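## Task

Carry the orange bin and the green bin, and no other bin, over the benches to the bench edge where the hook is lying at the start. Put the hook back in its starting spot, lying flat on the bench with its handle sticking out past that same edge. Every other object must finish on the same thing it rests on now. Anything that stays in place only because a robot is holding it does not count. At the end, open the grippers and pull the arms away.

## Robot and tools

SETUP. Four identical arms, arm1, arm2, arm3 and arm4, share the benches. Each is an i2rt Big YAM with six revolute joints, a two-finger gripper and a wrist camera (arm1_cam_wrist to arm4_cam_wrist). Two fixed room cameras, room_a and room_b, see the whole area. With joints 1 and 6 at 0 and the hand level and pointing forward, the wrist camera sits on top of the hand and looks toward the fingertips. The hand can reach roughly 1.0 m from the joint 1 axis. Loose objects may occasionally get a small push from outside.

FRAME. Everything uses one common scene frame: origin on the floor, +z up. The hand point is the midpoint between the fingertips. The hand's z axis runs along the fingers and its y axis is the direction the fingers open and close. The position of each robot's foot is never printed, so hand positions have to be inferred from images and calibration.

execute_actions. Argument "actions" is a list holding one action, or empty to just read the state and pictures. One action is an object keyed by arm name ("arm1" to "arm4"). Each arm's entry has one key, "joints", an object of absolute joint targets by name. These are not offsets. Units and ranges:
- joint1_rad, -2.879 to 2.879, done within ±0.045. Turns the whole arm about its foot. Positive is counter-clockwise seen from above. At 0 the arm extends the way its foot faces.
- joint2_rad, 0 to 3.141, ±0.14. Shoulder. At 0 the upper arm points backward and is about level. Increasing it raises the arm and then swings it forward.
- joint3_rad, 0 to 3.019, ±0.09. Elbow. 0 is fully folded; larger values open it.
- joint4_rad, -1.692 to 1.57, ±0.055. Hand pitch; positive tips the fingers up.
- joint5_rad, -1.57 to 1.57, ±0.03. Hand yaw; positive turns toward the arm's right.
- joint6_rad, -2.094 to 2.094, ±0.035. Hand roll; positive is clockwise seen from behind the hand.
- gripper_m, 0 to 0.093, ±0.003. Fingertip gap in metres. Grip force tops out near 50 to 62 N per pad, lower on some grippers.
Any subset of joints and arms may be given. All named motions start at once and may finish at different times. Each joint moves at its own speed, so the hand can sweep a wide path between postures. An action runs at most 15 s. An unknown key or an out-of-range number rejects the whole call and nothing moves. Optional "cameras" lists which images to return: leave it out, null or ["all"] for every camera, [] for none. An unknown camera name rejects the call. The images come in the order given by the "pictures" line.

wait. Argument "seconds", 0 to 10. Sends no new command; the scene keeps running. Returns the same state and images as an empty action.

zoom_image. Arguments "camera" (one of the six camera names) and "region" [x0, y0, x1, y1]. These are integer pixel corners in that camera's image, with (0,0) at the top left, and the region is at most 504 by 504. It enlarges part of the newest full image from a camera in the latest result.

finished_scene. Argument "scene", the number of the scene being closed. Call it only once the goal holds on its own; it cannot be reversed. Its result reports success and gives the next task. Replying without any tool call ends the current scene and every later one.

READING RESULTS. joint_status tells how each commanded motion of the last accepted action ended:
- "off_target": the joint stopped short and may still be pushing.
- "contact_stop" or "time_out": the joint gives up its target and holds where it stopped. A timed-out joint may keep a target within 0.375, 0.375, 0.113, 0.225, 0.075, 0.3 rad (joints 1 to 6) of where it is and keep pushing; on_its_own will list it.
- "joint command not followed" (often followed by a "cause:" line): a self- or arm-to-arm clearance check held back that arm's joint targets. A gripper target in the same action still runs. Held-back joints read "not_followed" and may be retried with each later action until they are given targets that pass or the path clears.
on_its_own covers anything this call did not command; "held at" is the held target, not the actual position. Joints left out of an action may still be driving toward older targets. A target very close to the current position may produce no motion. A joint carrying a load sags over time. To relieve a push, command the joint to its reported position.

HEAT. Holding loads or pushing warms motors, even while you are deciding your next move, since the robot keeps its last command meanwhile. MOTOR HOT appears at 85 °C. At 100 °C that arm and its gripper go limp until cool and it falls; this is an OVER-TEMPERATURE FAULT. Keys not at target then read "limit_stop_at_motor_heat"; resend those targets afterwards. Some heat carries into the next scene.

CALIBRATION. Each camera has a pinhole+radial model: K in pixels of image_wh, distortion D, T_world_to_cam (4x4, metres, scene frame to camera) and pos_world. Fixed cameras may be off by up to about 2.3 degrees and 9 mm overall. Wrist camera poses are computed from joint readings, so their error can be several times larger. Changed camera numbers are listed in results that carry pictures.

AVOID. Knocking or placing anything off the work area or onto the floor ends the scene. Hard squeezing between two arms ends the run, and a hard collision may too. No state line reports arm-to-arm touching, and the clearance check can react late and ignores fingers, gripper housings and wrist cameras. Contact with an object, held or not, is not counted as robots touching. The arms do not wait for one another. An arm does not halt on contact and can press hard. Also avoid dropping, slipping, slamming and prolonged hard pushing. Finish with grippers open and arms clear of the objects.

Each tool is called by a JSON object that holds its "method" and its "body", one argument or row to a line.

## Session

{"method": "execute_actions", "body": {
  "actions": []
}}

Scene clock: 0.00 s.
arm1.joint_positions: joint1_rad=-0.158 joint2_rad=+0.339 joint3_rad=+1.514 joint4_rad=-1.129 joint5_rad=+0.067 joint6_rad=+0.703 gripper_m=+0.095
arm1.joint_status: not commanded
arm1.hand: x=-0.4316 y=-1.1337 z=+1.4241 quat_wxyz=(-0.396, +0.188, -0.663, -0.607) (m; scene frame)
arm2.joint_positions: joint1_rad=-0.267 joint2_rad=+0.440 joint3_rad=+1.397 joint4_rad=-1.616 joint5_rad=+0.096 joint6_rad=+0.238 gripper_m=+0.094
arm2.joint_status: not commanded
arm2.hand: x=+0.4939 y=-1.0752 z=+1.2863 quat_wxyz=(-0.329, +0.477, -0.760, -0.294) (m; scene frame)
arm3.joint_positions: joint1_rad=-0.022 joint2_rad=+0.387 joint3_rad=+1.583 joint4_rad=-1.251 joint5_rad=-0.251 joint6_rad=-0.487 gripper_m=+0.094
arm3.joint_status: not commanded
arm3.hand: x=+0.5334 y=+1.1302 z=+1.4754 quat_wxyz=(-0.461, -0.258, -0.678, +0.511) (m; scene frame)
arm4.joint_positions: joint1_rad=+0.469 joint2_rad=+0.615 joint3_rad=+1.398 joint4_rad=-1.383 joint5_rad=-0.296 joint6_rad=-0.300 gripper_m=+0.094
arm4.joint_status: not commanded
arm4.hand: x=-0.3394 y=+1.0128 z=+1.3016 quat_wxyz=(-0.436, -0.297, -0.825, +0.203) (m; scene frame)
pictures: arm1_cam_wrist, arm2_cam_wrist, arm3_cam_wrist, arm4_cam_wrist, room_a, room_b
camera_calibration (this result's frames):
arm1_cam_wrist: T_world_to_cam=[[0.737839, -0.180708, -0.650337, 1.03711], [-0.663697, -0.369642, -0.650286, 0.226099], [-0.12288, 0.911433, -0.392671, 1.66579], [0, 0, 0, 1]] pos_world=[-0.410468, -1.24726, 1.47561]
arm2_cam_wrist: T_world_to_cam=[[0.923614, -0.360258, -0.130963, -0.675532], [-0.38285, -0.883954, -0.268425, -0.41006], [-0.0190628, 0.29806, -0.954357, 1.68537], [0, 0, 0, 1]] pos_world=[0.499067, -1.10818, 1.4099]
arm3_cam_wrist: T_world_to_cam=[[-0.815213, -0.359671, 0.453944, 0.173136], [-0.576335, 0.426446, -0.697124, 0.855244], [0.057153, -0.829928, -0.554935, 1.84811], [0, 0, 0, 1]] pos_world=[0.528424, 1.23136, 1.5432]
arm4_cam_wrist: T_world_to_cam=[[-0.671262, -0.736115, 0.0868431, 0.40608], [-0.710177, 0.605166, -0.359754, -0.380232], [0.212266, -0.303163, -0.928997, 1.70845], [0, 0, 0, 1]] pos_world=[-0.360091, 1.04696, 1.41509]
Images, in order (width x height): arm1_cam_wrist 896x504, arm2_cam_wrist 896x504, arm3_cam_wrist 896x504, arm4_cam_wrist 896x504, room_a 896x504, room_b 896x504.

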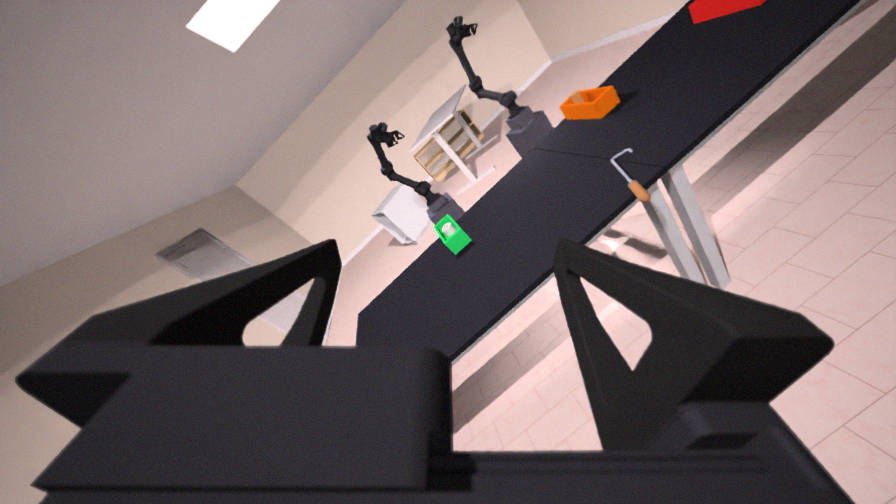

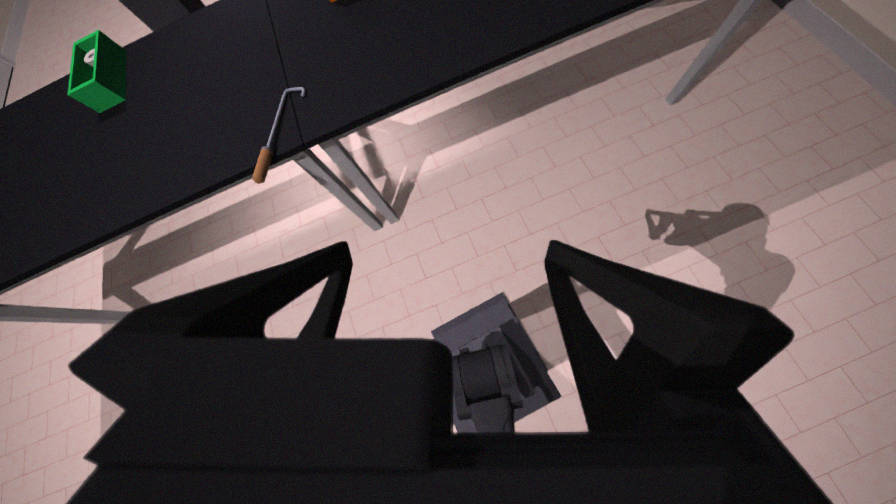

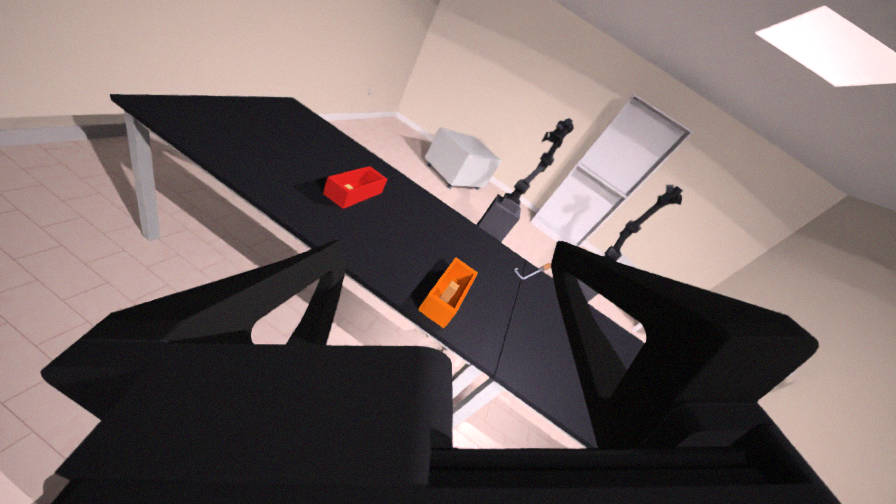

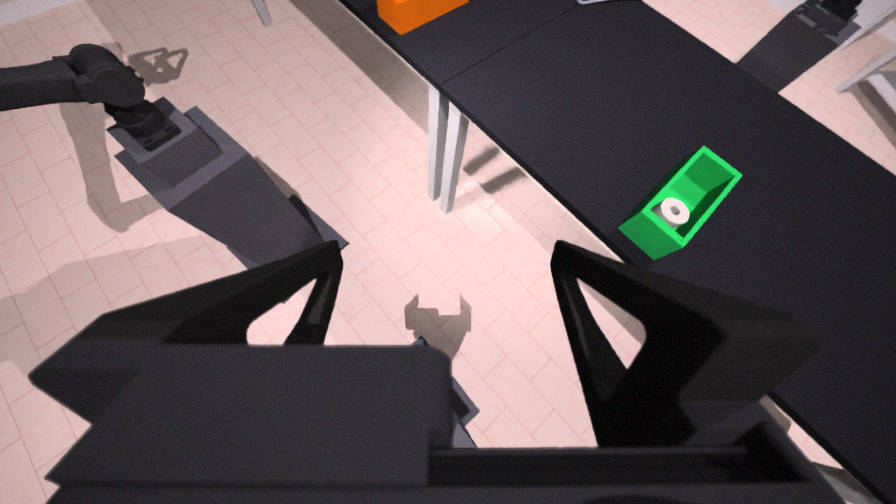

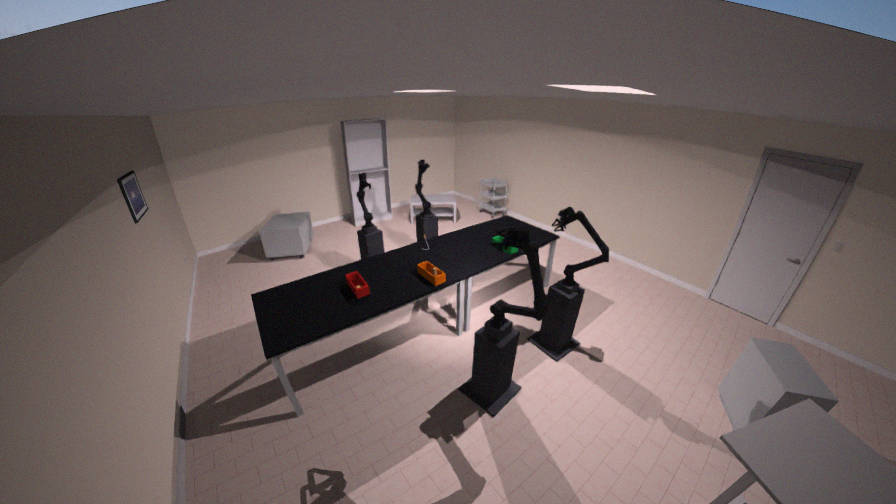

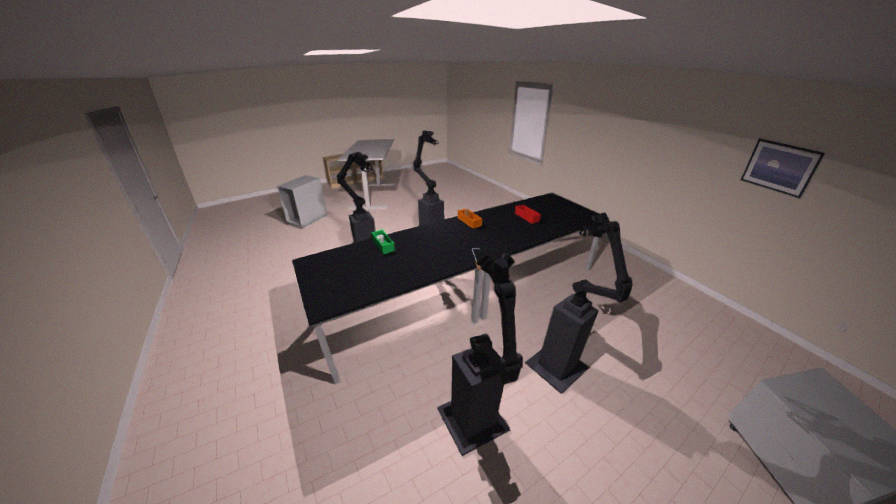

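{"method": "zoom_image", "body": {
  "camera": "arm4_cam_wrist",
  "region": [580, 120, 780, 280]
}}

{"method": "zoom_image", "body": {
  "camera": "arm3_cam_wrist",
  "region": [390, 230, 590, 390]
}}

{"method": "zoom_image", "body": {
  "camera": "arm2_cam_wrist",
  "region": [200, 60, 380, 210]
}}

Region (580, 120, 780, 280) of arm4_cam_wrist's 896x504 image, scaled by 2.520, with more detail than that image has; it fills the top 403 rows of this view, and the rest is white.

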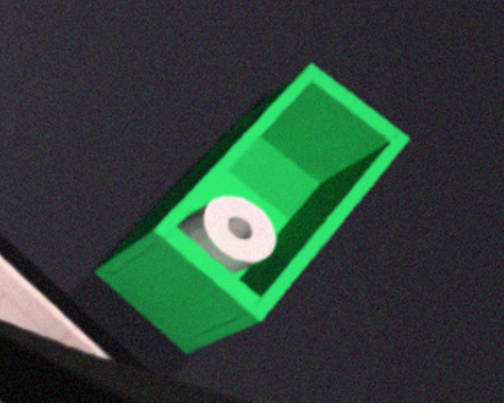

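Region (390, 230, 590, 390) of arm3_cam_wrist's 896x504 image, scaled by 2.520, with more detail than that image has; it fills the top 403 rows of this view, and the rest is white.

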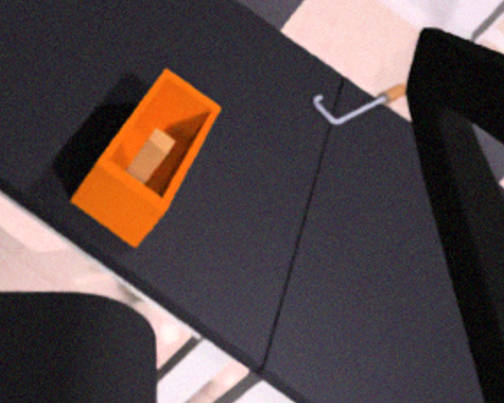

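Region (200, 60, 380, 210) of arm2_cam_wrist's 896x504 image, scaled by 2.800, with more detail than that image has.

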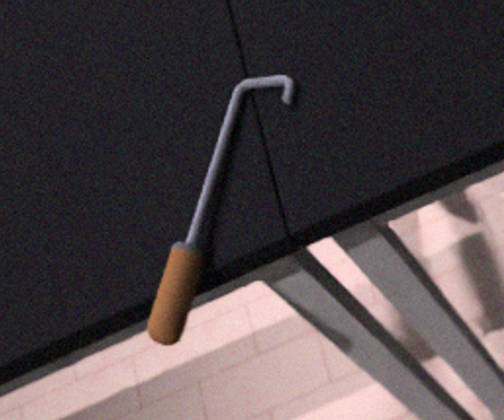

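{"method": "execute_actions", "body": {
  "actions": [
    {"arm1":{"joints":{"joint1_rad":-0.538,"joint2_rad":2.1,"joint3_rad":1.99,"joint4_rad":0.55,"joint5_rad":-0.164,"joint6_rad":0.0,"gripper_m":0.09}},"arm3":{"joints":{"joint1_rad":-0.12,"joint2_rad":1.8,"joint3_rad":1.02,"joint4_rad":1.0,"joint5_rad":0.0,"joint6_rad":0.0,"gripper_m":0.06}},"arm4":{"joints":{"joint1_rad":-0.006,"joint2_rad":1.7,"joint3_rad":1.0,"joint4_rad":0.89,"joint5_rad":0.0,"joint6_rad":0.0,"gripper_m":0.06}}}
  ],
  "cameras": ["arm1_cam_wrist","arm3_cam_wrist","arm4_cam_wrist"]
}}

Scene clock: 78.23 s.
arm1.joint_positions: joint1_rad=-0.530 joint2_rad=+2.106 joint3_rad=+1.965 joint4_rad=+0.533 joint5_rad=-0.161 joint6_rad=+0.007 gripper_m=+0.090
arm1.joint_status: all done
arm1.hand: x=+0.0139 y=-0.4707 z=+1.2030 quat_wxyz=(-0.711, +0.310, -0.462, -0.430) (m; scene frame)
arm2.joint_positions: joint1_rad=-0.267 joint2_rad=+0.440 joint3_rad=+1.397 joint4_rad=-1.616 joint5_rad=+0.096 joint6_rad=+0.238 gripper_m=+0.094
arm2.joint_status: not commanded
arm2.hand: x=+0.4939 y=-1.0752 z=+1.2863 quat_wxyz=(-0.329, +0.477, -0.760, -0.294) (m; scene frame)
arm3.joint_positions: joint1_rad=-0.112 joint2_rad=+1.801 joint3_rad=+0.998 joint4_rad=+0.967 joint5_rad=-0.002 joint6_rad=-0.014 gripper_m=+0.060
arm3.joint_status: all done
arm3.hand: x=+0.5019 y=+0.5189 z=+1.0458 quat_wxyz=(-0.544, -0.446, -0.468, +0.535) (m; scene frame)
arm4.joint_positions: joint1_rad=-0.006 joint2_rad=+1.700 joint3_rad=+0.994 joint4_rad=+0.870 joint5_rad=-0.003 joint6_rad=-0.009 gripper_m=+0.060
arm4.joint_status: all done
arm4.hand: x=-0.5043 y=+0.5226 z=+1.0472 quat_wxyz=(-0.526, -0.469, -0.448, +0.550) (m; scene frame)
pictures: arm1_cam_wrist, arm3_cam_wrist, arm4_cam_wrist
camera_calibration (this result's frames):
arm1_cam_wrist: T_world_to_cam=[[0.901517, -0.429236, 0.0549846, -0.283373], [-0.0502719, -0.230081, -0.971872, 1.06719], [0.429813, 0.873395, -0.229, 0.80693], [0, 0, 0, 1]] pos_world=[-0.0377141, -0.580863, 1.23754]
arm3_cam_wrist: T_world_to_cam=[[-0.998825, -0.0453759, 0.0170334, 0.508578], [-0.0347593, 0.425709, -0.904192, 0.743408], [0.0337772, -0.903722, -0.426786, 1.02022], [0, 0, 0, 1]] pos_world=[0.499361, 0.628596, 1.09894]
arm4_cam_wrist: T_world_to_cam=[[-0.998339, 0.0574949, 0.00376381, -0.536082], [0.0229476, 0.456679, -0.889335, 0.709633], [-0.0528511, -0.887772, -0.45724, 1.03634], [0, 0, 0, 1]] pos_world=[-0.496704, 0.626784, 1.10698]
Images, in order (width x height): arm1_cam_wrist 896x504, arm3_cam_wrist 896x504, arm4_cam_wrist 896x504.

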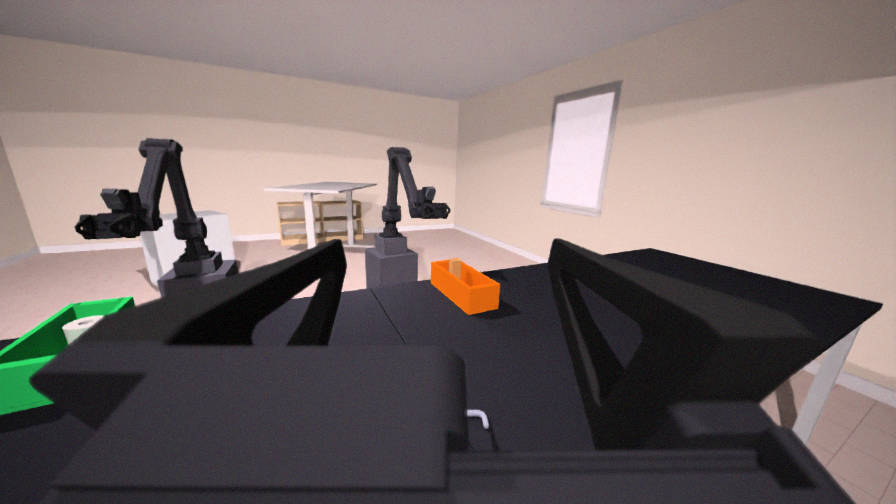

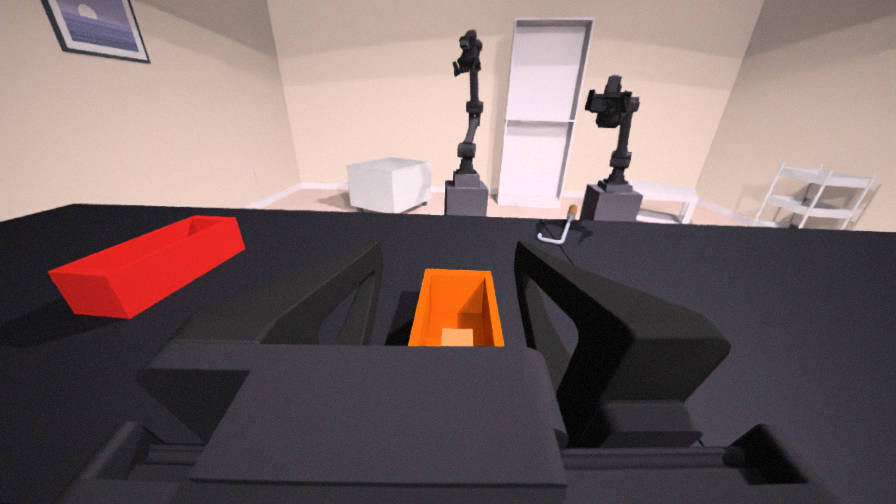

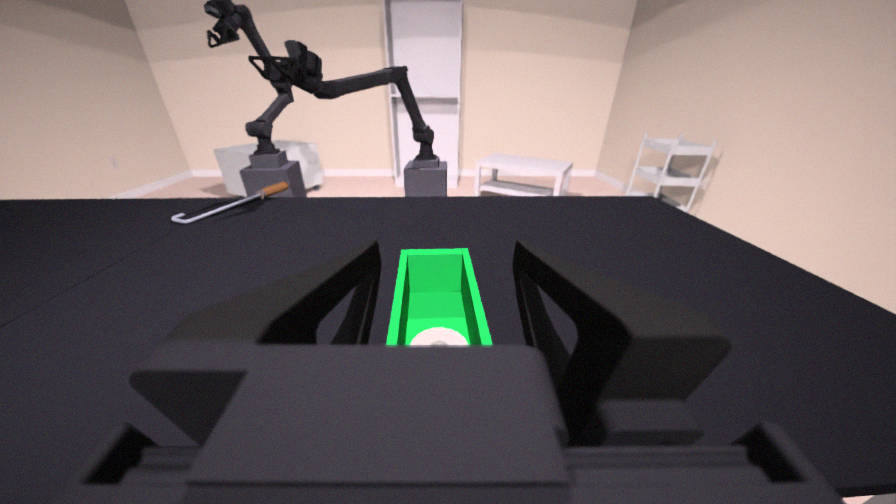

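{"method": "execute_actions", "body": {
  "actions": [
    {"arm1":{"joints":{"joint2_rad":2.42}},"arm3":{"joints":{"joint1_rad":-0.128,"joint2_rad":2.17}},"arm4":{"joints":{"joint1_rad":0.02,"joint2_rad":2.04}}}
  ],
  "cameras": ["arm1_cam_wrist","arm3_cam_wrist","arm4_cam_wrist"]
}}

Scene clock: 84.77 s.
arm1.joint_positions: joint1_rad=-0.530 joint2_rad=+2.424 joint3_rad=+1.970 joint4_rad=+0.546 joint5_rad=-0.161 joint6_rad=+0.007 gripper_m=+0.090
arm1.joint_status: all done
arm1.hand: x=+0.0465 y=-0.4184 z=+0.9251 quat_wxyz=(-0.625, +0.358, -0.570, -0.396) (m; scene frame)
arm2.joint_positions: joint1_rad=-0.267 joint2_rad=+0.440 joint3_rad=+1.397 joint4_rad=-1.616 joint5_rad=+0.096 joint6_rad=+0.238 gripper_m=+0.094
arm2.joint_status: not commanded
arm2.hand: x=+0.4939 y=-1.0752 z=+1.2863 quat_wxyz=(-0.329, +0.477, -0.760, -0.294) (m; scene frame)
arm3.joint_positions: joint1_rad=-0.116 joint2_rad=+2.199 joint3_rad=+0.999 joint4_rad=+0.981 joint5_rad=-0.002 joint6_rad=-0.014 gripper_m=+0.060
arm3.joint_status: all done
arm3.hand: x=+0.4993 y=+0.5235 z=+0.7845 quat_wxyz=(-0.445, -0.540, -0.563, +0.439) (m; scene frame)
arm4.joint_positions: joint1_rad=+0.010 joint2_rad=+2.046 joint3_rad=+0.994 joint4_rad=+0.883 joint5_rad=-0.003 joint6_rad=-0.009 gripper_m=+0.060
arm4.joint_status: all done
arm4.hand: x=-0.4914 y=+0.5075 z=+0.8207 quat_wxyz=(-0.449, -0.549, -0.534, +0.460) (m; scene frame)
pictures: arm1_cam_wrist, arm3_cam_wrist, arm4_cam_wrist
camera_calibration (this result's frames):
arm1_cam_wrist: T_world_to_cam=[[0.908051, -0.418837, 0.00436587, -0.224105], [-0.207538, -0.458954, -0.86388, 0.622373], [0.363828, 0.783541, -0.503679, 0.903213], [0, 0, 0, 1]] pos_world=[0.00405087, -0.515927, 0.993563]
arm3_cam_wrist: T_world_to_cam=[[-0.998852, -0.0468966, 0.00972639, 0.517164], [-0.0410072, 0.732472, -0.679561, 0.171476], [0.0247448, -0.67918, -0.733554, 1.04055], [0, 0, 0, 1]] pos_world=[0.497854, 0.605375, 0.874801]
arm4_cam_wrist: T_world_to_cam=[[-0.999332, 0.0359754, 0.00642452, -0.513249], [0.0215634, 0.722412, -0.691126, 0.216564], [-0.0295047, -0.690526, -0.722705, 1.04928], [0, 0, 0, 1]] pos_world=[-0.486617, 0.586568, 0.911287]
Images, in order (width x height): arm1_cam_wrist 896x504, arm3_cam_wrist 896x504, arm4_cam_wrist 896x504.

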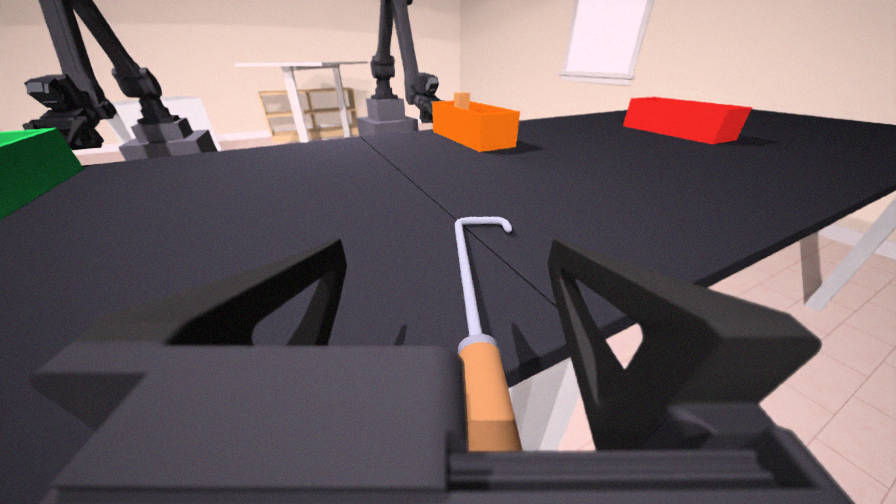

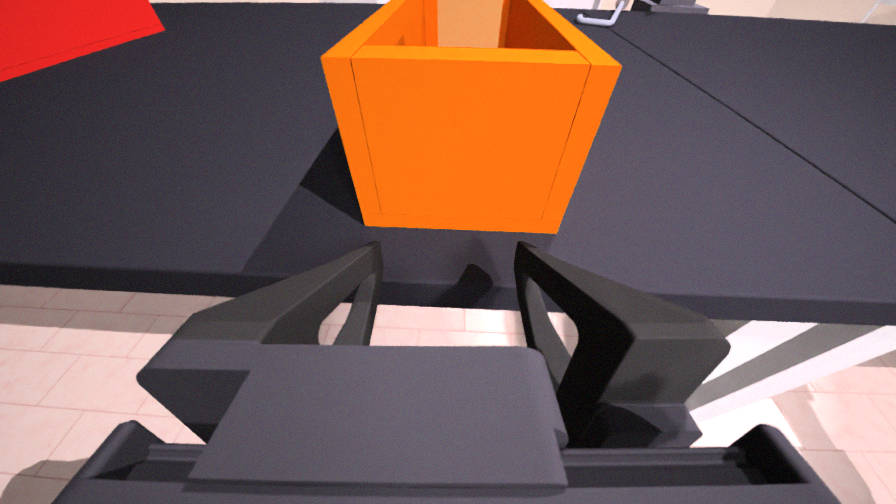

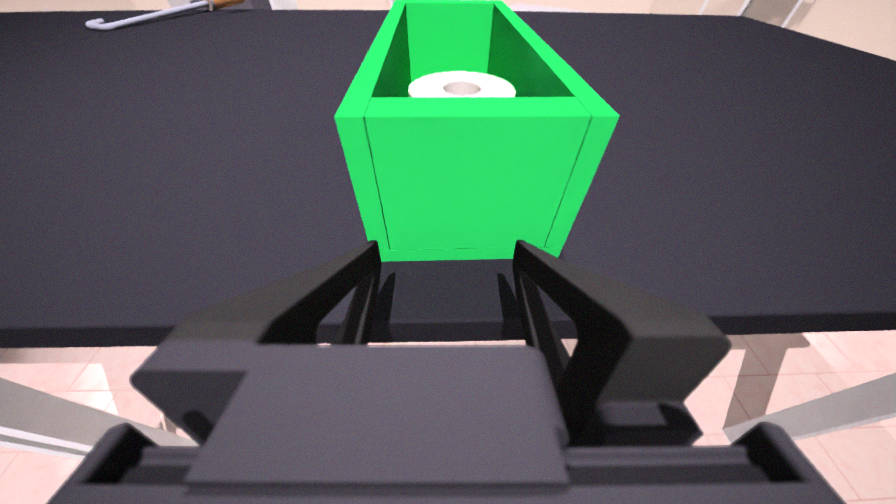

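{"method": "execute_actions", "body": {
  "actions": [
    {"arm1":{"joints":{"joint1_rad":-0.575,"joint2_rad":2.515,"joint4_rad":0.58,"joint5_rad":-0.228}},"arm3":{"joints":{"joint1_rad":-0.142,"joint2_rad":2.275,"joint3_rad":1.345,"joint4_rad":0.80}},"arm4":{"joints":{"joint1_rad":-0.014,"joint2_rad":2.165,"joint3_rad":1.32,"joint4_rad":0.70}}}
  ],
  "cameras": ["arm1_cam_wrist","arm3_cam_wrist","arm4_cam_wrist"]
}}

Scene clock: 107.40 s.
arm1.joint_positions: joint1_rad=-0.578 joint2_rad=+2.493 joint3_rad=+1.970 joint4_rad=+0.565 joint5_rad=-0.225 joint6_rad=+0.007 gripper_m=+0.090
arm1.joint_status: all done
arm1.hand: x=+0.0745 y=-0.4378 z=+0.8662 quat_wxyz=(-0.607, +0.371, -0.583, -0.393) (m; scene frame)
arm2.joint_positions: joint1_rad=-0.267 joint2_rad=+0.440 joint3_rad=+1.397 joint4_rad=-1.616 joint5_rad=+0.096 joint6_rad=+0.238 gripper_m=+0.094
arm2.joint_status: not commanded
arm2.hand: x=+0.4939 y=-1.0752 z=+1.2863 quat_wxyz=(-0.329, +0.477, -0.760, -0.294) (m; scene frame)
arm3.joint_positions: joint1_rad=-0.133 joint2_rad=+2.278 joint3_rad=+1.312 joint4_rad=+0.818 joint5_rad=-0.001 joint6_rad=-0.014 gripper_m=+0.060
arm3.joint_status: all done
arm3.hand: x=+0.4879 y=+0.4210 z=+0.8209 quat_wxyz=(-0.461, -0.529, -0.541, +0.463) (m; scene frame)
arm4.joint_positions: joint1_rad=-0.002 joint2_rad=+2.162 joint3_rad=+1.282 joint4_rad=+0.710 joint5_rad=-0.004 joint6_rad=-0.003 gripper_m=+0.060
arm4.joint_status: all done
arm4.hand: x=-0.5037 y=+0.4200 z=+0.8283 quat_wxyz=(-0.448, -0.554, -0.530, +0.461) (m; scene frame)
pictures: arm1_cam_wrist, arm3_cam_wrist, arm4_cam_wrist
camera_calibration (this result's frames):
arm1_cam_wrist: T_world_to_cam=[[0.914534, -0.404506, -0.00126118, -0.246711], [-0.221786, -0.498816, -0.837851, 0.529514], [0.338286, 0.766523, -0.545898, 0.909541], [0, 0, 0, 1]] pos_world=[0.0353792, -0.53285, 0.939859]
arm3_cam_wrist: T_world_to_cam=[[-0.999587, -0.0266596, 0.0107403, 0.491649], [-0.0260563, 0.682827, -0.730115, 0.325865], [0.0121308, -0.730093, -0.68324, 0.984269], [0, 0, 0, 1]] pos_world=[0.487996, 0.509206, 0.90513]
arm4_cam_wrist: T_world_to_cam=[[-0.998824, 0.0484846, 0.000298254, -0.522365], [0.034854, 0.72227, -0.690733, 0.291755], [-0.0337053, -0.68991, -0.72311, 0.991925], [0, 0, 0, 1]] pos_world=[-0.498486, 0.49894, 0.918951]
Images, in order (width x height): arm1_cam_wrist 896x504, arm3_cam_wrist 896x504, arm4_cam_wrist 896x504.

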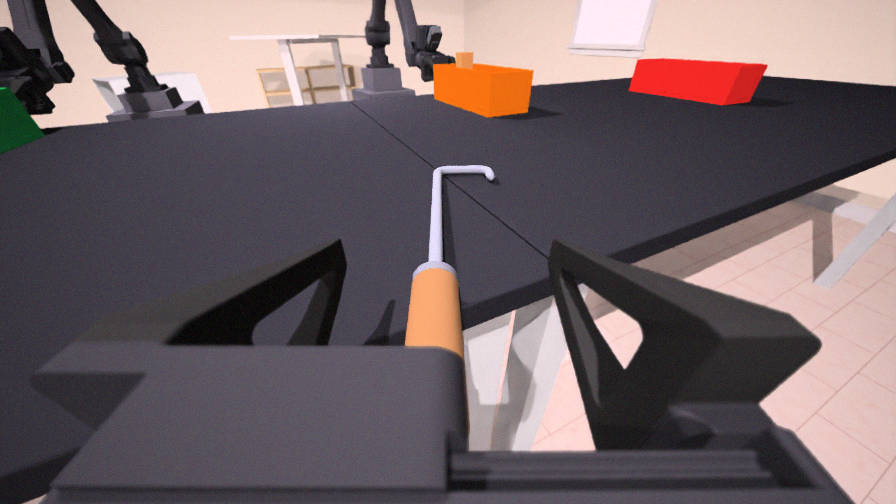

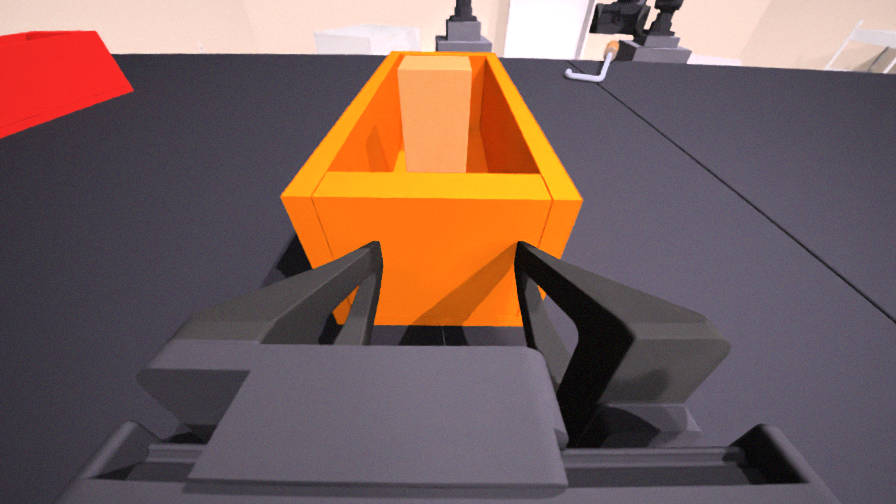

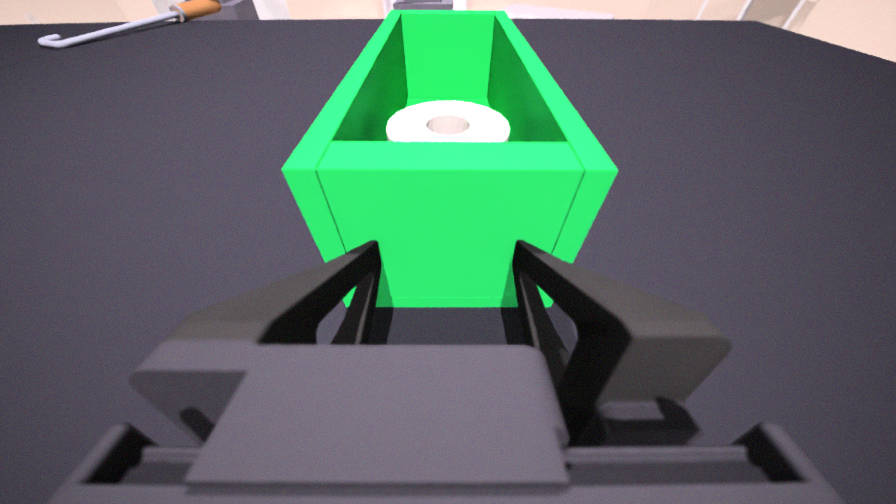

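{"method": "execute_actions", "body": {
  "actions": [
    {"arm1":{"joints":{"joint1_rad":-0.566,"joint2_rad":2.575,"joint4_rad":0.60}},"arm3":{"joints":{"joint1_rad":-0.122,"joint2_rad":2.43,"joint3_rad":1.68,"joint4_rad":0.58}},"arm4":{"joints":{"joint1_rad":0.0,"joint2_rad":2.34,"joint3_rad":1.665,"joint4_rad":0.505}}}
  ],
  "cameras": ["arm1_cam_wrist","arm3_cam_wrist","arm4_cam_wrist"]
}}

Scene clock: 115.40 s.
arm1.joint_positions: joint1_rad=-0.576 joint2_rad=+2.549 joint3_rad=+1.970 joint4_rad=+0.584 joint5_rad=-0.225 joint6_rad=+0.007 gripper_m=+0.090
arm1.joint_status: all done
arm1.hand: x=+0.0710 y=-0.4373 z=+0.8196 quat_wxyz=(-0.594, +0.376, -0.595, -0.389) (m; scene frame)
arm2.joint_positions: joint1_rad=-0.267 joint2_rad=+0.440 joint3_rad=+1.397 joint4_rad=-1.616 joint5_rad=+0.096 joint6_rad=+0.238 gripper_m=+0.094
arm2.joint_status: not commanded
arm2.hand: x=+0.4939 y=-1.0752 z=+1.2863 quat_wxyz=(-0.329, +0.477, -0.760, -0.294) (m; scene frame)
arm3.joint_positions: joint1_rad=-0.133 joint2_rad=+2.426 joint3_rad=+1.632 joint4_rad=+0.598 joint5_rad=-0.002 joint6_rad=-0.004 gripper_m=+0.060
arm3.joint_status: all done
arm3.hand: x=+0.4891 y=+0.3399 z=+0.8044 quat_wxyz=(-0.450, -0.543, -0.550, +0.447) (m; scene frame)
arm4.joint_positions: joint1_rad=-0.002 joint2_rad=+2.331 joint3_rad=+1.611 joint4_rad=+0.514 joint5_rad=-0.004 joint6_rad=-0.001 gripper_m=+0.060
arm4.joint_status: all done
arm4.hand: x=-0.5073 y=+0.3356 z=+0.8120 quat_wxyz=(-0.438, -0.563, -0.537, +0.450) (m; scene frame)
pictures: arm1_cam_wrist, arm3_cam_wrist, arm4_cam_wrist
camera_calibration (this result's frames):
arm1_cam_wrist: T_world_to_cam=[[0.91565, -0.401852, -0.00998836, -0.235188], [-0.238813, -0.52383, -0.817661, 0.463603], [0.323346, 0.751077, -0.575613, 0.90358], [0, 0, 0, 1]] pos_world=[0.0338948, -0.530319, 0.896833]
arm3_cam_wrist: T_world_to_cam=[[-0.999633, -0.0270786, -0.000197713, 0.499859], [-0.019297, 0.717451, -0.696341, 0.326967], [0.0189978, -0.696082, -0.717711, 0.92653], [0, 0, 0, 1]] pos_world=[0.488383, 0.423893, 0.89276]
arm4_cam_wrist: T_world_to_cam=[[-0.998795, 0.0490289, -0.00203154, -0.520064], [0.0380292, 0.747224, -0.663484, 0.312642], [-0.0310118, -0.662762, -0.748188, 0.934426], [0, 0, 0, 1]] pos_world=[-0.502349, 0.411187, 0.905503]
Images, in order (width x height): arm1_cam_wrist 896x504, arm3_cam_wrist 896x504, arm4_cam_wrist 896x504.

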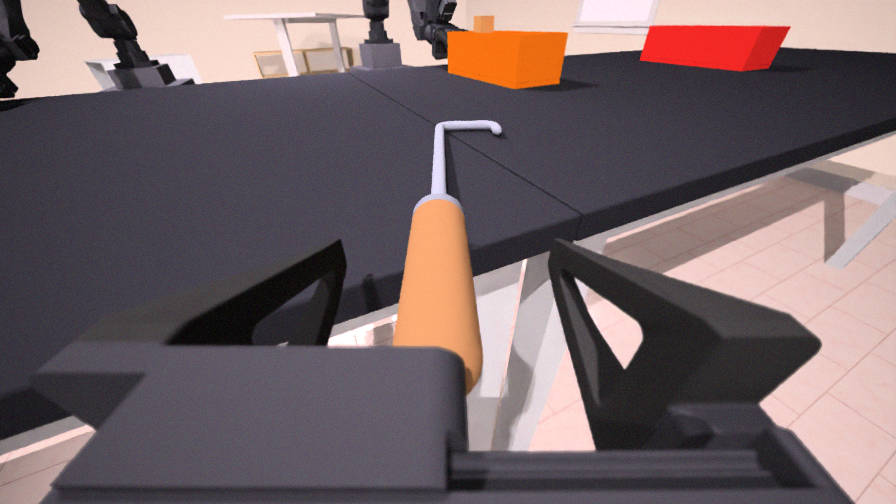

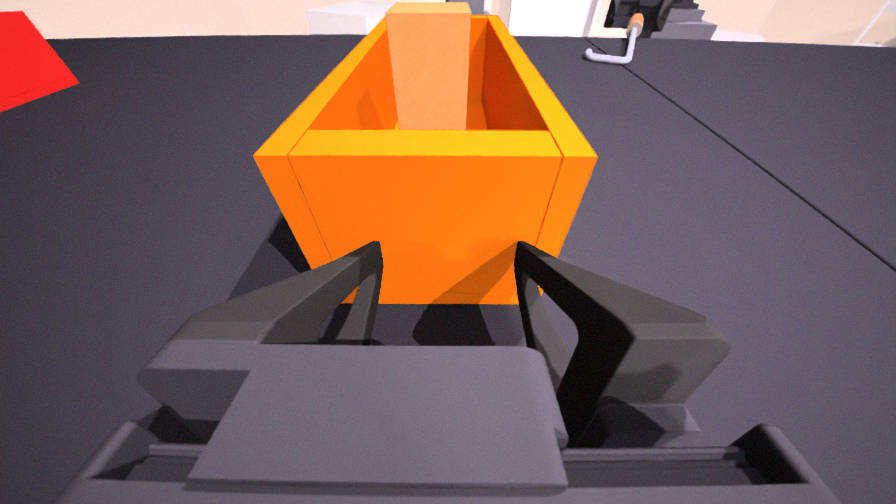

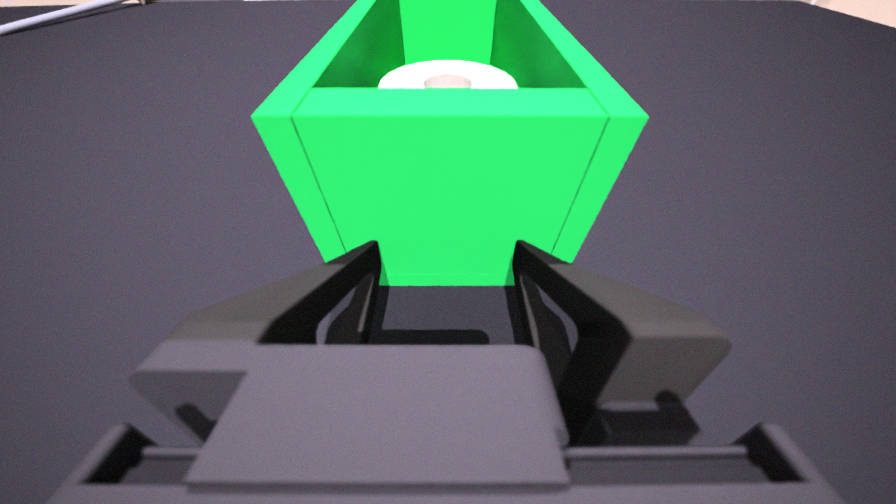

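{"method": "execute_actions", "body": {
  "actions": [
    {"arm1":{"joints":{"joint1_rad":-0.557,"joint3_rad":1.945}},"arm3":{"joints":{"joint1_rad":-0.112,"joint2_rad":2.575,"joint3_rad":2.03,"joint4_rad":0.39}},"arm4":{"joints":{"joint2_rad":2.475,"joint3_rad":2.02,"joint4_rad":0.31}}}
  ],
  "cameras": ["arm1_cam_wrist","arm3_cam_wrist","arm4_cam_wrist"]
}}

Scene clock: 124.87 s.
arm1.joint_positions: joint1_rad=-0.564 joint2_rad=+2.549 joint3_rad=+1.954 joint4_rad=+0.584 joint5_rad=-0.225 joint6_rad=+0.007 gripper_m=+0.090
arm1.joint_status: all done
arm1.hand: x=+0.0599 y=-0.4336 z=+0.8111 quat_wxyz=(-0.587, +0.382, -0.598, -0.391) (m; scene frame)
arm2.joint_positions: joint1_rad=-0.267 joint2_rad=+0.440 joint3_rad=+1.397 joint4_rad=-1.616 joint5_rad=+0.096 joint6_rad=+0.238 gripper_m=+0.094
arm2.joint_status: not commanded
arm2.hand: x=+0.4939 y=-1.0752 z=+1.2863 quat_wxyz=(-0.329, +0.477, -0.760, -0.294) (m; scene frame)
arm3.joint_positions: joint1_rad=-0.124 joint2_rad=+2.573 joint3_rad=+1.976 joint4_rad=+0.406 joint5_rad=-0.001 joint6_rad=-0.001 gripper_m=+0.060
arm3.joint_status: all done
arm3.hand: x=+0.4978 y=+0.2663 z=+0.8129 quat_wxyz=(-0.454, -0.540, -0.551, +0.446) (m; scene frame)
arm4.joint_positions: joint1_rad=-0.002 joint2_rad=+2.472 joint3_rad=+1.967 joint4_rad=+0.317 joint5_rad=-0.004 joint6_rad=-0.001 gripper_m=+0.060
arm4.joint_status: all done
arm4.hand: x=-0.5108 y=+0.2586 z=+0.8367 quat_wxyz=(-0.443, -0.559, -0.533, +0.455) (m; scene frame)
pictures: arm1_cam_wrist, arm3_cam_wrist, arm4_cam_wrist
camera_calibration (this result's frames):
arm1_cam_wrist: T_world_to_cam=[[0.920298, -0.390983, -0.0135377, -0.216279], [-0.239846, -0.536537, -0.809075, 0.443628], [0.309071, 0.747837, -0.58755, 0.908618], [0, 0, 0, 1]] pos_world=[0.0246157, -0.526037, 0.889859]
arm3_cam_wrist: T_world_to_cam=[[-0.999398, -0.034597, -0.0025774, 0.510379], [-0.0229072, 0.713859, -0.699915, 0.391529], [0.0260548, -0.699434, -0.714222, 0.875746], [0, 0, 0, 1]] pos_world=[0.496223, 0.350688, 0.900829]
arm4_cam_wrist: T_world_to_cam=[[-0.998788, 0.0491737, -0.00214289, -0.519732], [0.037649, 0.735213, -0.67679, 0.400832], [-0.0317048, -0.67605, -0.736173, 0.894798], [0, 0, 0, 1]] pos_world=[-0.505824, 0.335788, 0.928892]
Images, in order (width x height): arm1_cam_wrist 896x504, arm3_cam_wrist 896x504, arm4_cam_wrist 896x504.

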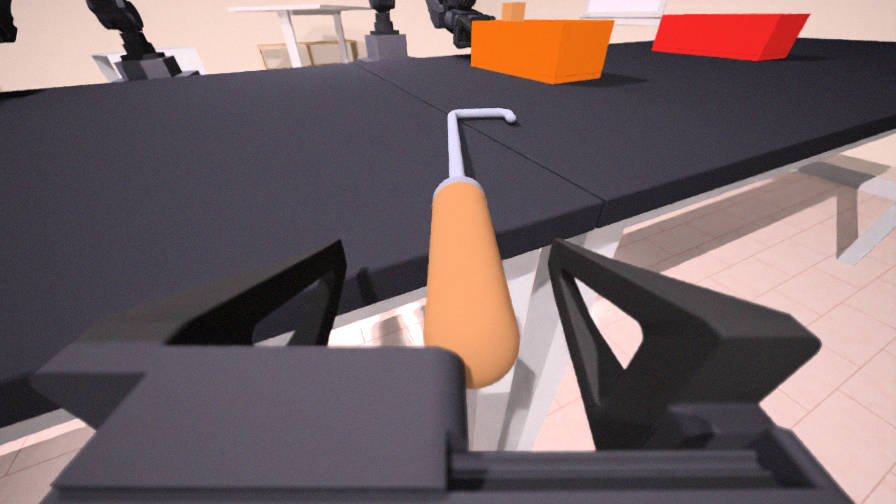

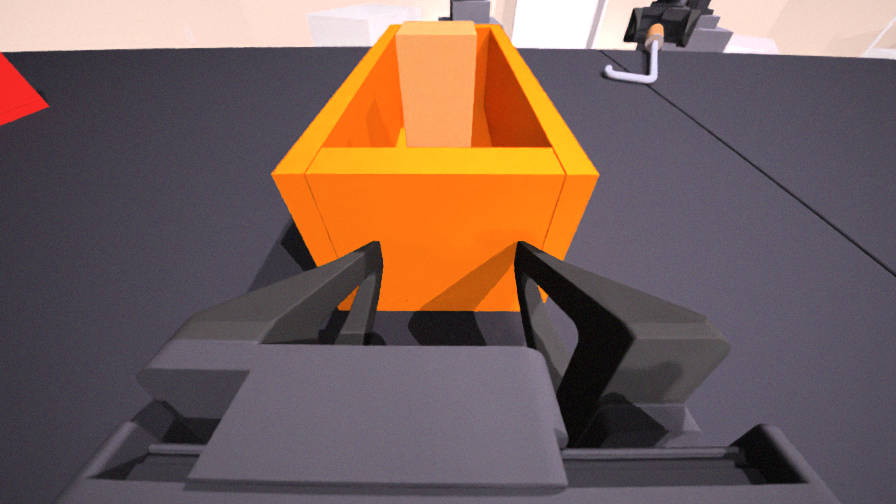

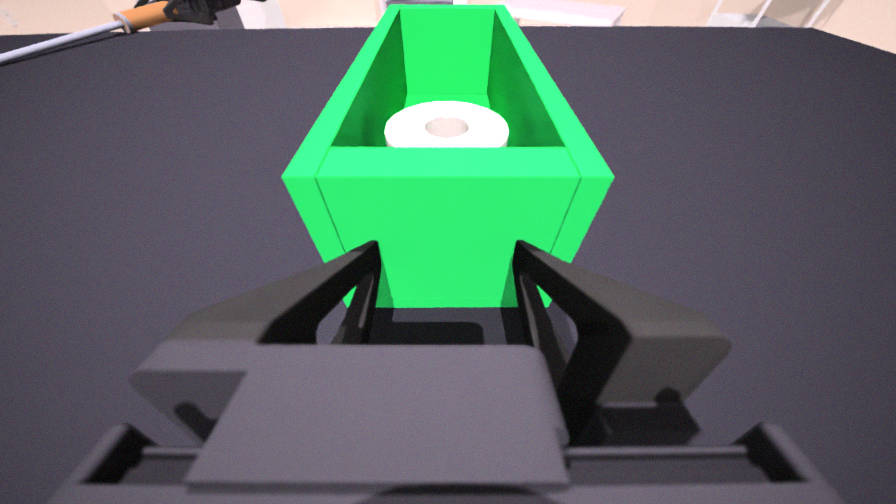

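{"method": "execute_actions", "body": {
  "actions": [
    {"arm1":{"joints":{"joint1_rad":-0.578,"gripper_m":0.0}},"arm3":{"joints":{"joint2_rad":2.71,"joint3_rad":2.345,"joint4_rad":0.215}},"arm4":{"joints":{"joint2_rad":2.615,"joint3_rad":2.32,"joint4_rad":0.145}}}
  ],
  "cameras": ["arm1_cam_wrist","arm3_cam_wrist","arm4_cam_wrist"]
}}

Scene clock: 134.23 s.
arm1.joint_positions: joint1_rad=-0.568 joint2_rad=+2.549 joint3_rad=+1.954 joint4_rad=+0.584 joint5_rad=-0.228 joint6_rad=+0.005 gripper_m=+0.031
arm1.joint_status: gripper_m off_target (ended at +0.031, target +0.000); the others done
arm1.hand: x=+0.0624 y=-0.4354 z=+0.8112 quat_wxyz=(-0.587, +0.382, -0.598, -0.390) (m; scene frame)
arm2.joint_positions: joint1_rad=-0.267 joint2_rad=+0.440 joint3_rad=+1.397 joint4_rad=-1.616 joint5_rad=+0.096 joint6_rad=+0.238 gripper_m=+0.094
arm2.joint_status: not commanded
arm2.hand: x=+0.4939 y=-1.0752 z=+1.2863 quat_wxyz=(-0.329, +0.477, -0.760, -0.294) (m; scene frame)
arm3.joint_positions: joint1_rad=-0.124 joint2_rad=+2.718 joint3_rad=+2.286 joint4_rad=+0.229 joint5_rad=-0.001 joint6_rad=-0.001 gripper_m=+0.060
arm3.joint_status: all done
arm3.hand: x=+0.4987 y=+0.2183 z=+0.8123 quat_wxyz=(-0.451, -0.542, -0.553, +0.443) (m; scene frame)
arm4.joint_positions: joint1_rad=-0.002 joint2_rad=+2.616 joint3_rad=+2.258 joint4_rad=+0.151 joint5_rad=-0.004 joint6_rad=-0.001 gripper_m=+0.060
arm4.joint_status: all done
arm4.hand: x=-0.5127 y=+0.2135 z=+0.8332 quat_wxyz=(-0.438, -0.563, -0.537, +0.450) (m; scene frame)
pictures: arm1_cam_wrist, arm3_cam_wrist, arm4_cam_wrist
camera_calibration (this result's frames):
arm1_cam_wrist: T_world_to_cam=[[0.919872, -0.392036, -0.0119539, -0.221024], [-0.239169, -0.536509, -0.809294, 0.443447], [0.310859, 0.747306, -0.587282, 0.908682], [0, 0, 0, 1]] pos_world=[0.0269003, -0.5278, 0.889889]
arm3_cam_wrist: T_world_to_cam=[[-0.999399, -0.0345609, -0.00276989, 0.50969], [-0.0230348, 0.721557, -0.691971, 0.417341], [0.0259138, -0.691492, -0.72192, 0.84634], [0, 0, 0, 1]] pos_world=[0.497065, 0.301717, 0.901189]
arm4_cam_wrist: T_world_to_cam=[[-0.998795, 0.0490289, -0.00203154, -0.519486], [0.0380292, 0.747224, -0.663484, 0.418239], [-0.0310118, -0.662762, -0.748188, 0.869167], [0, 0, 0, 1]] pos_world=[-0.507811, 0.289002, 0.926739]
Images, in order (width x height): arm1_cam_wrist 896x504, arm3_cam_wrist 896x504, arm4_cam_wrist 896x504.

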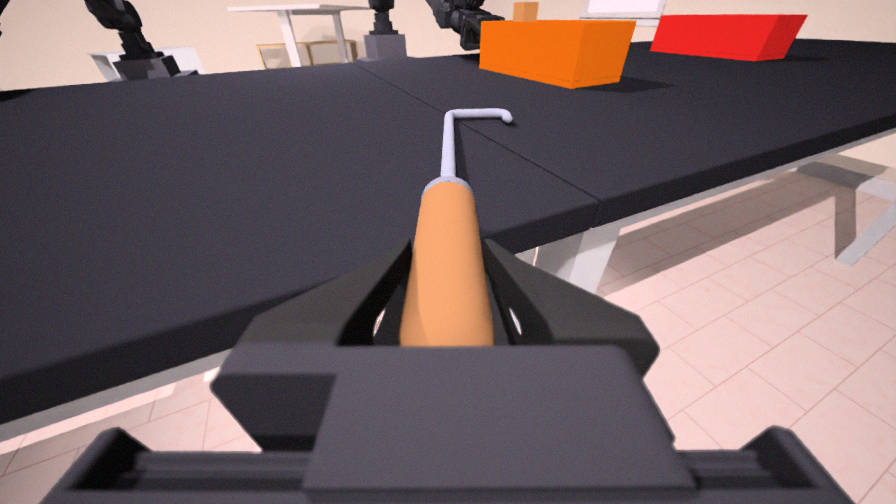

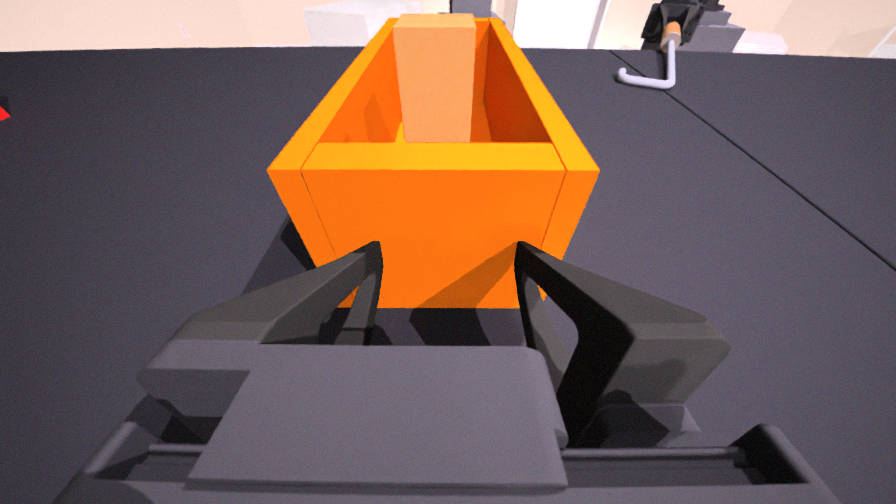

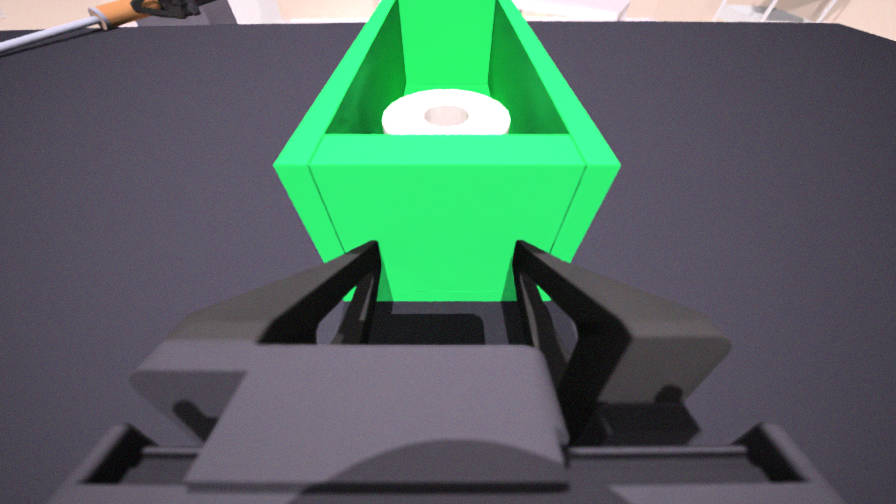

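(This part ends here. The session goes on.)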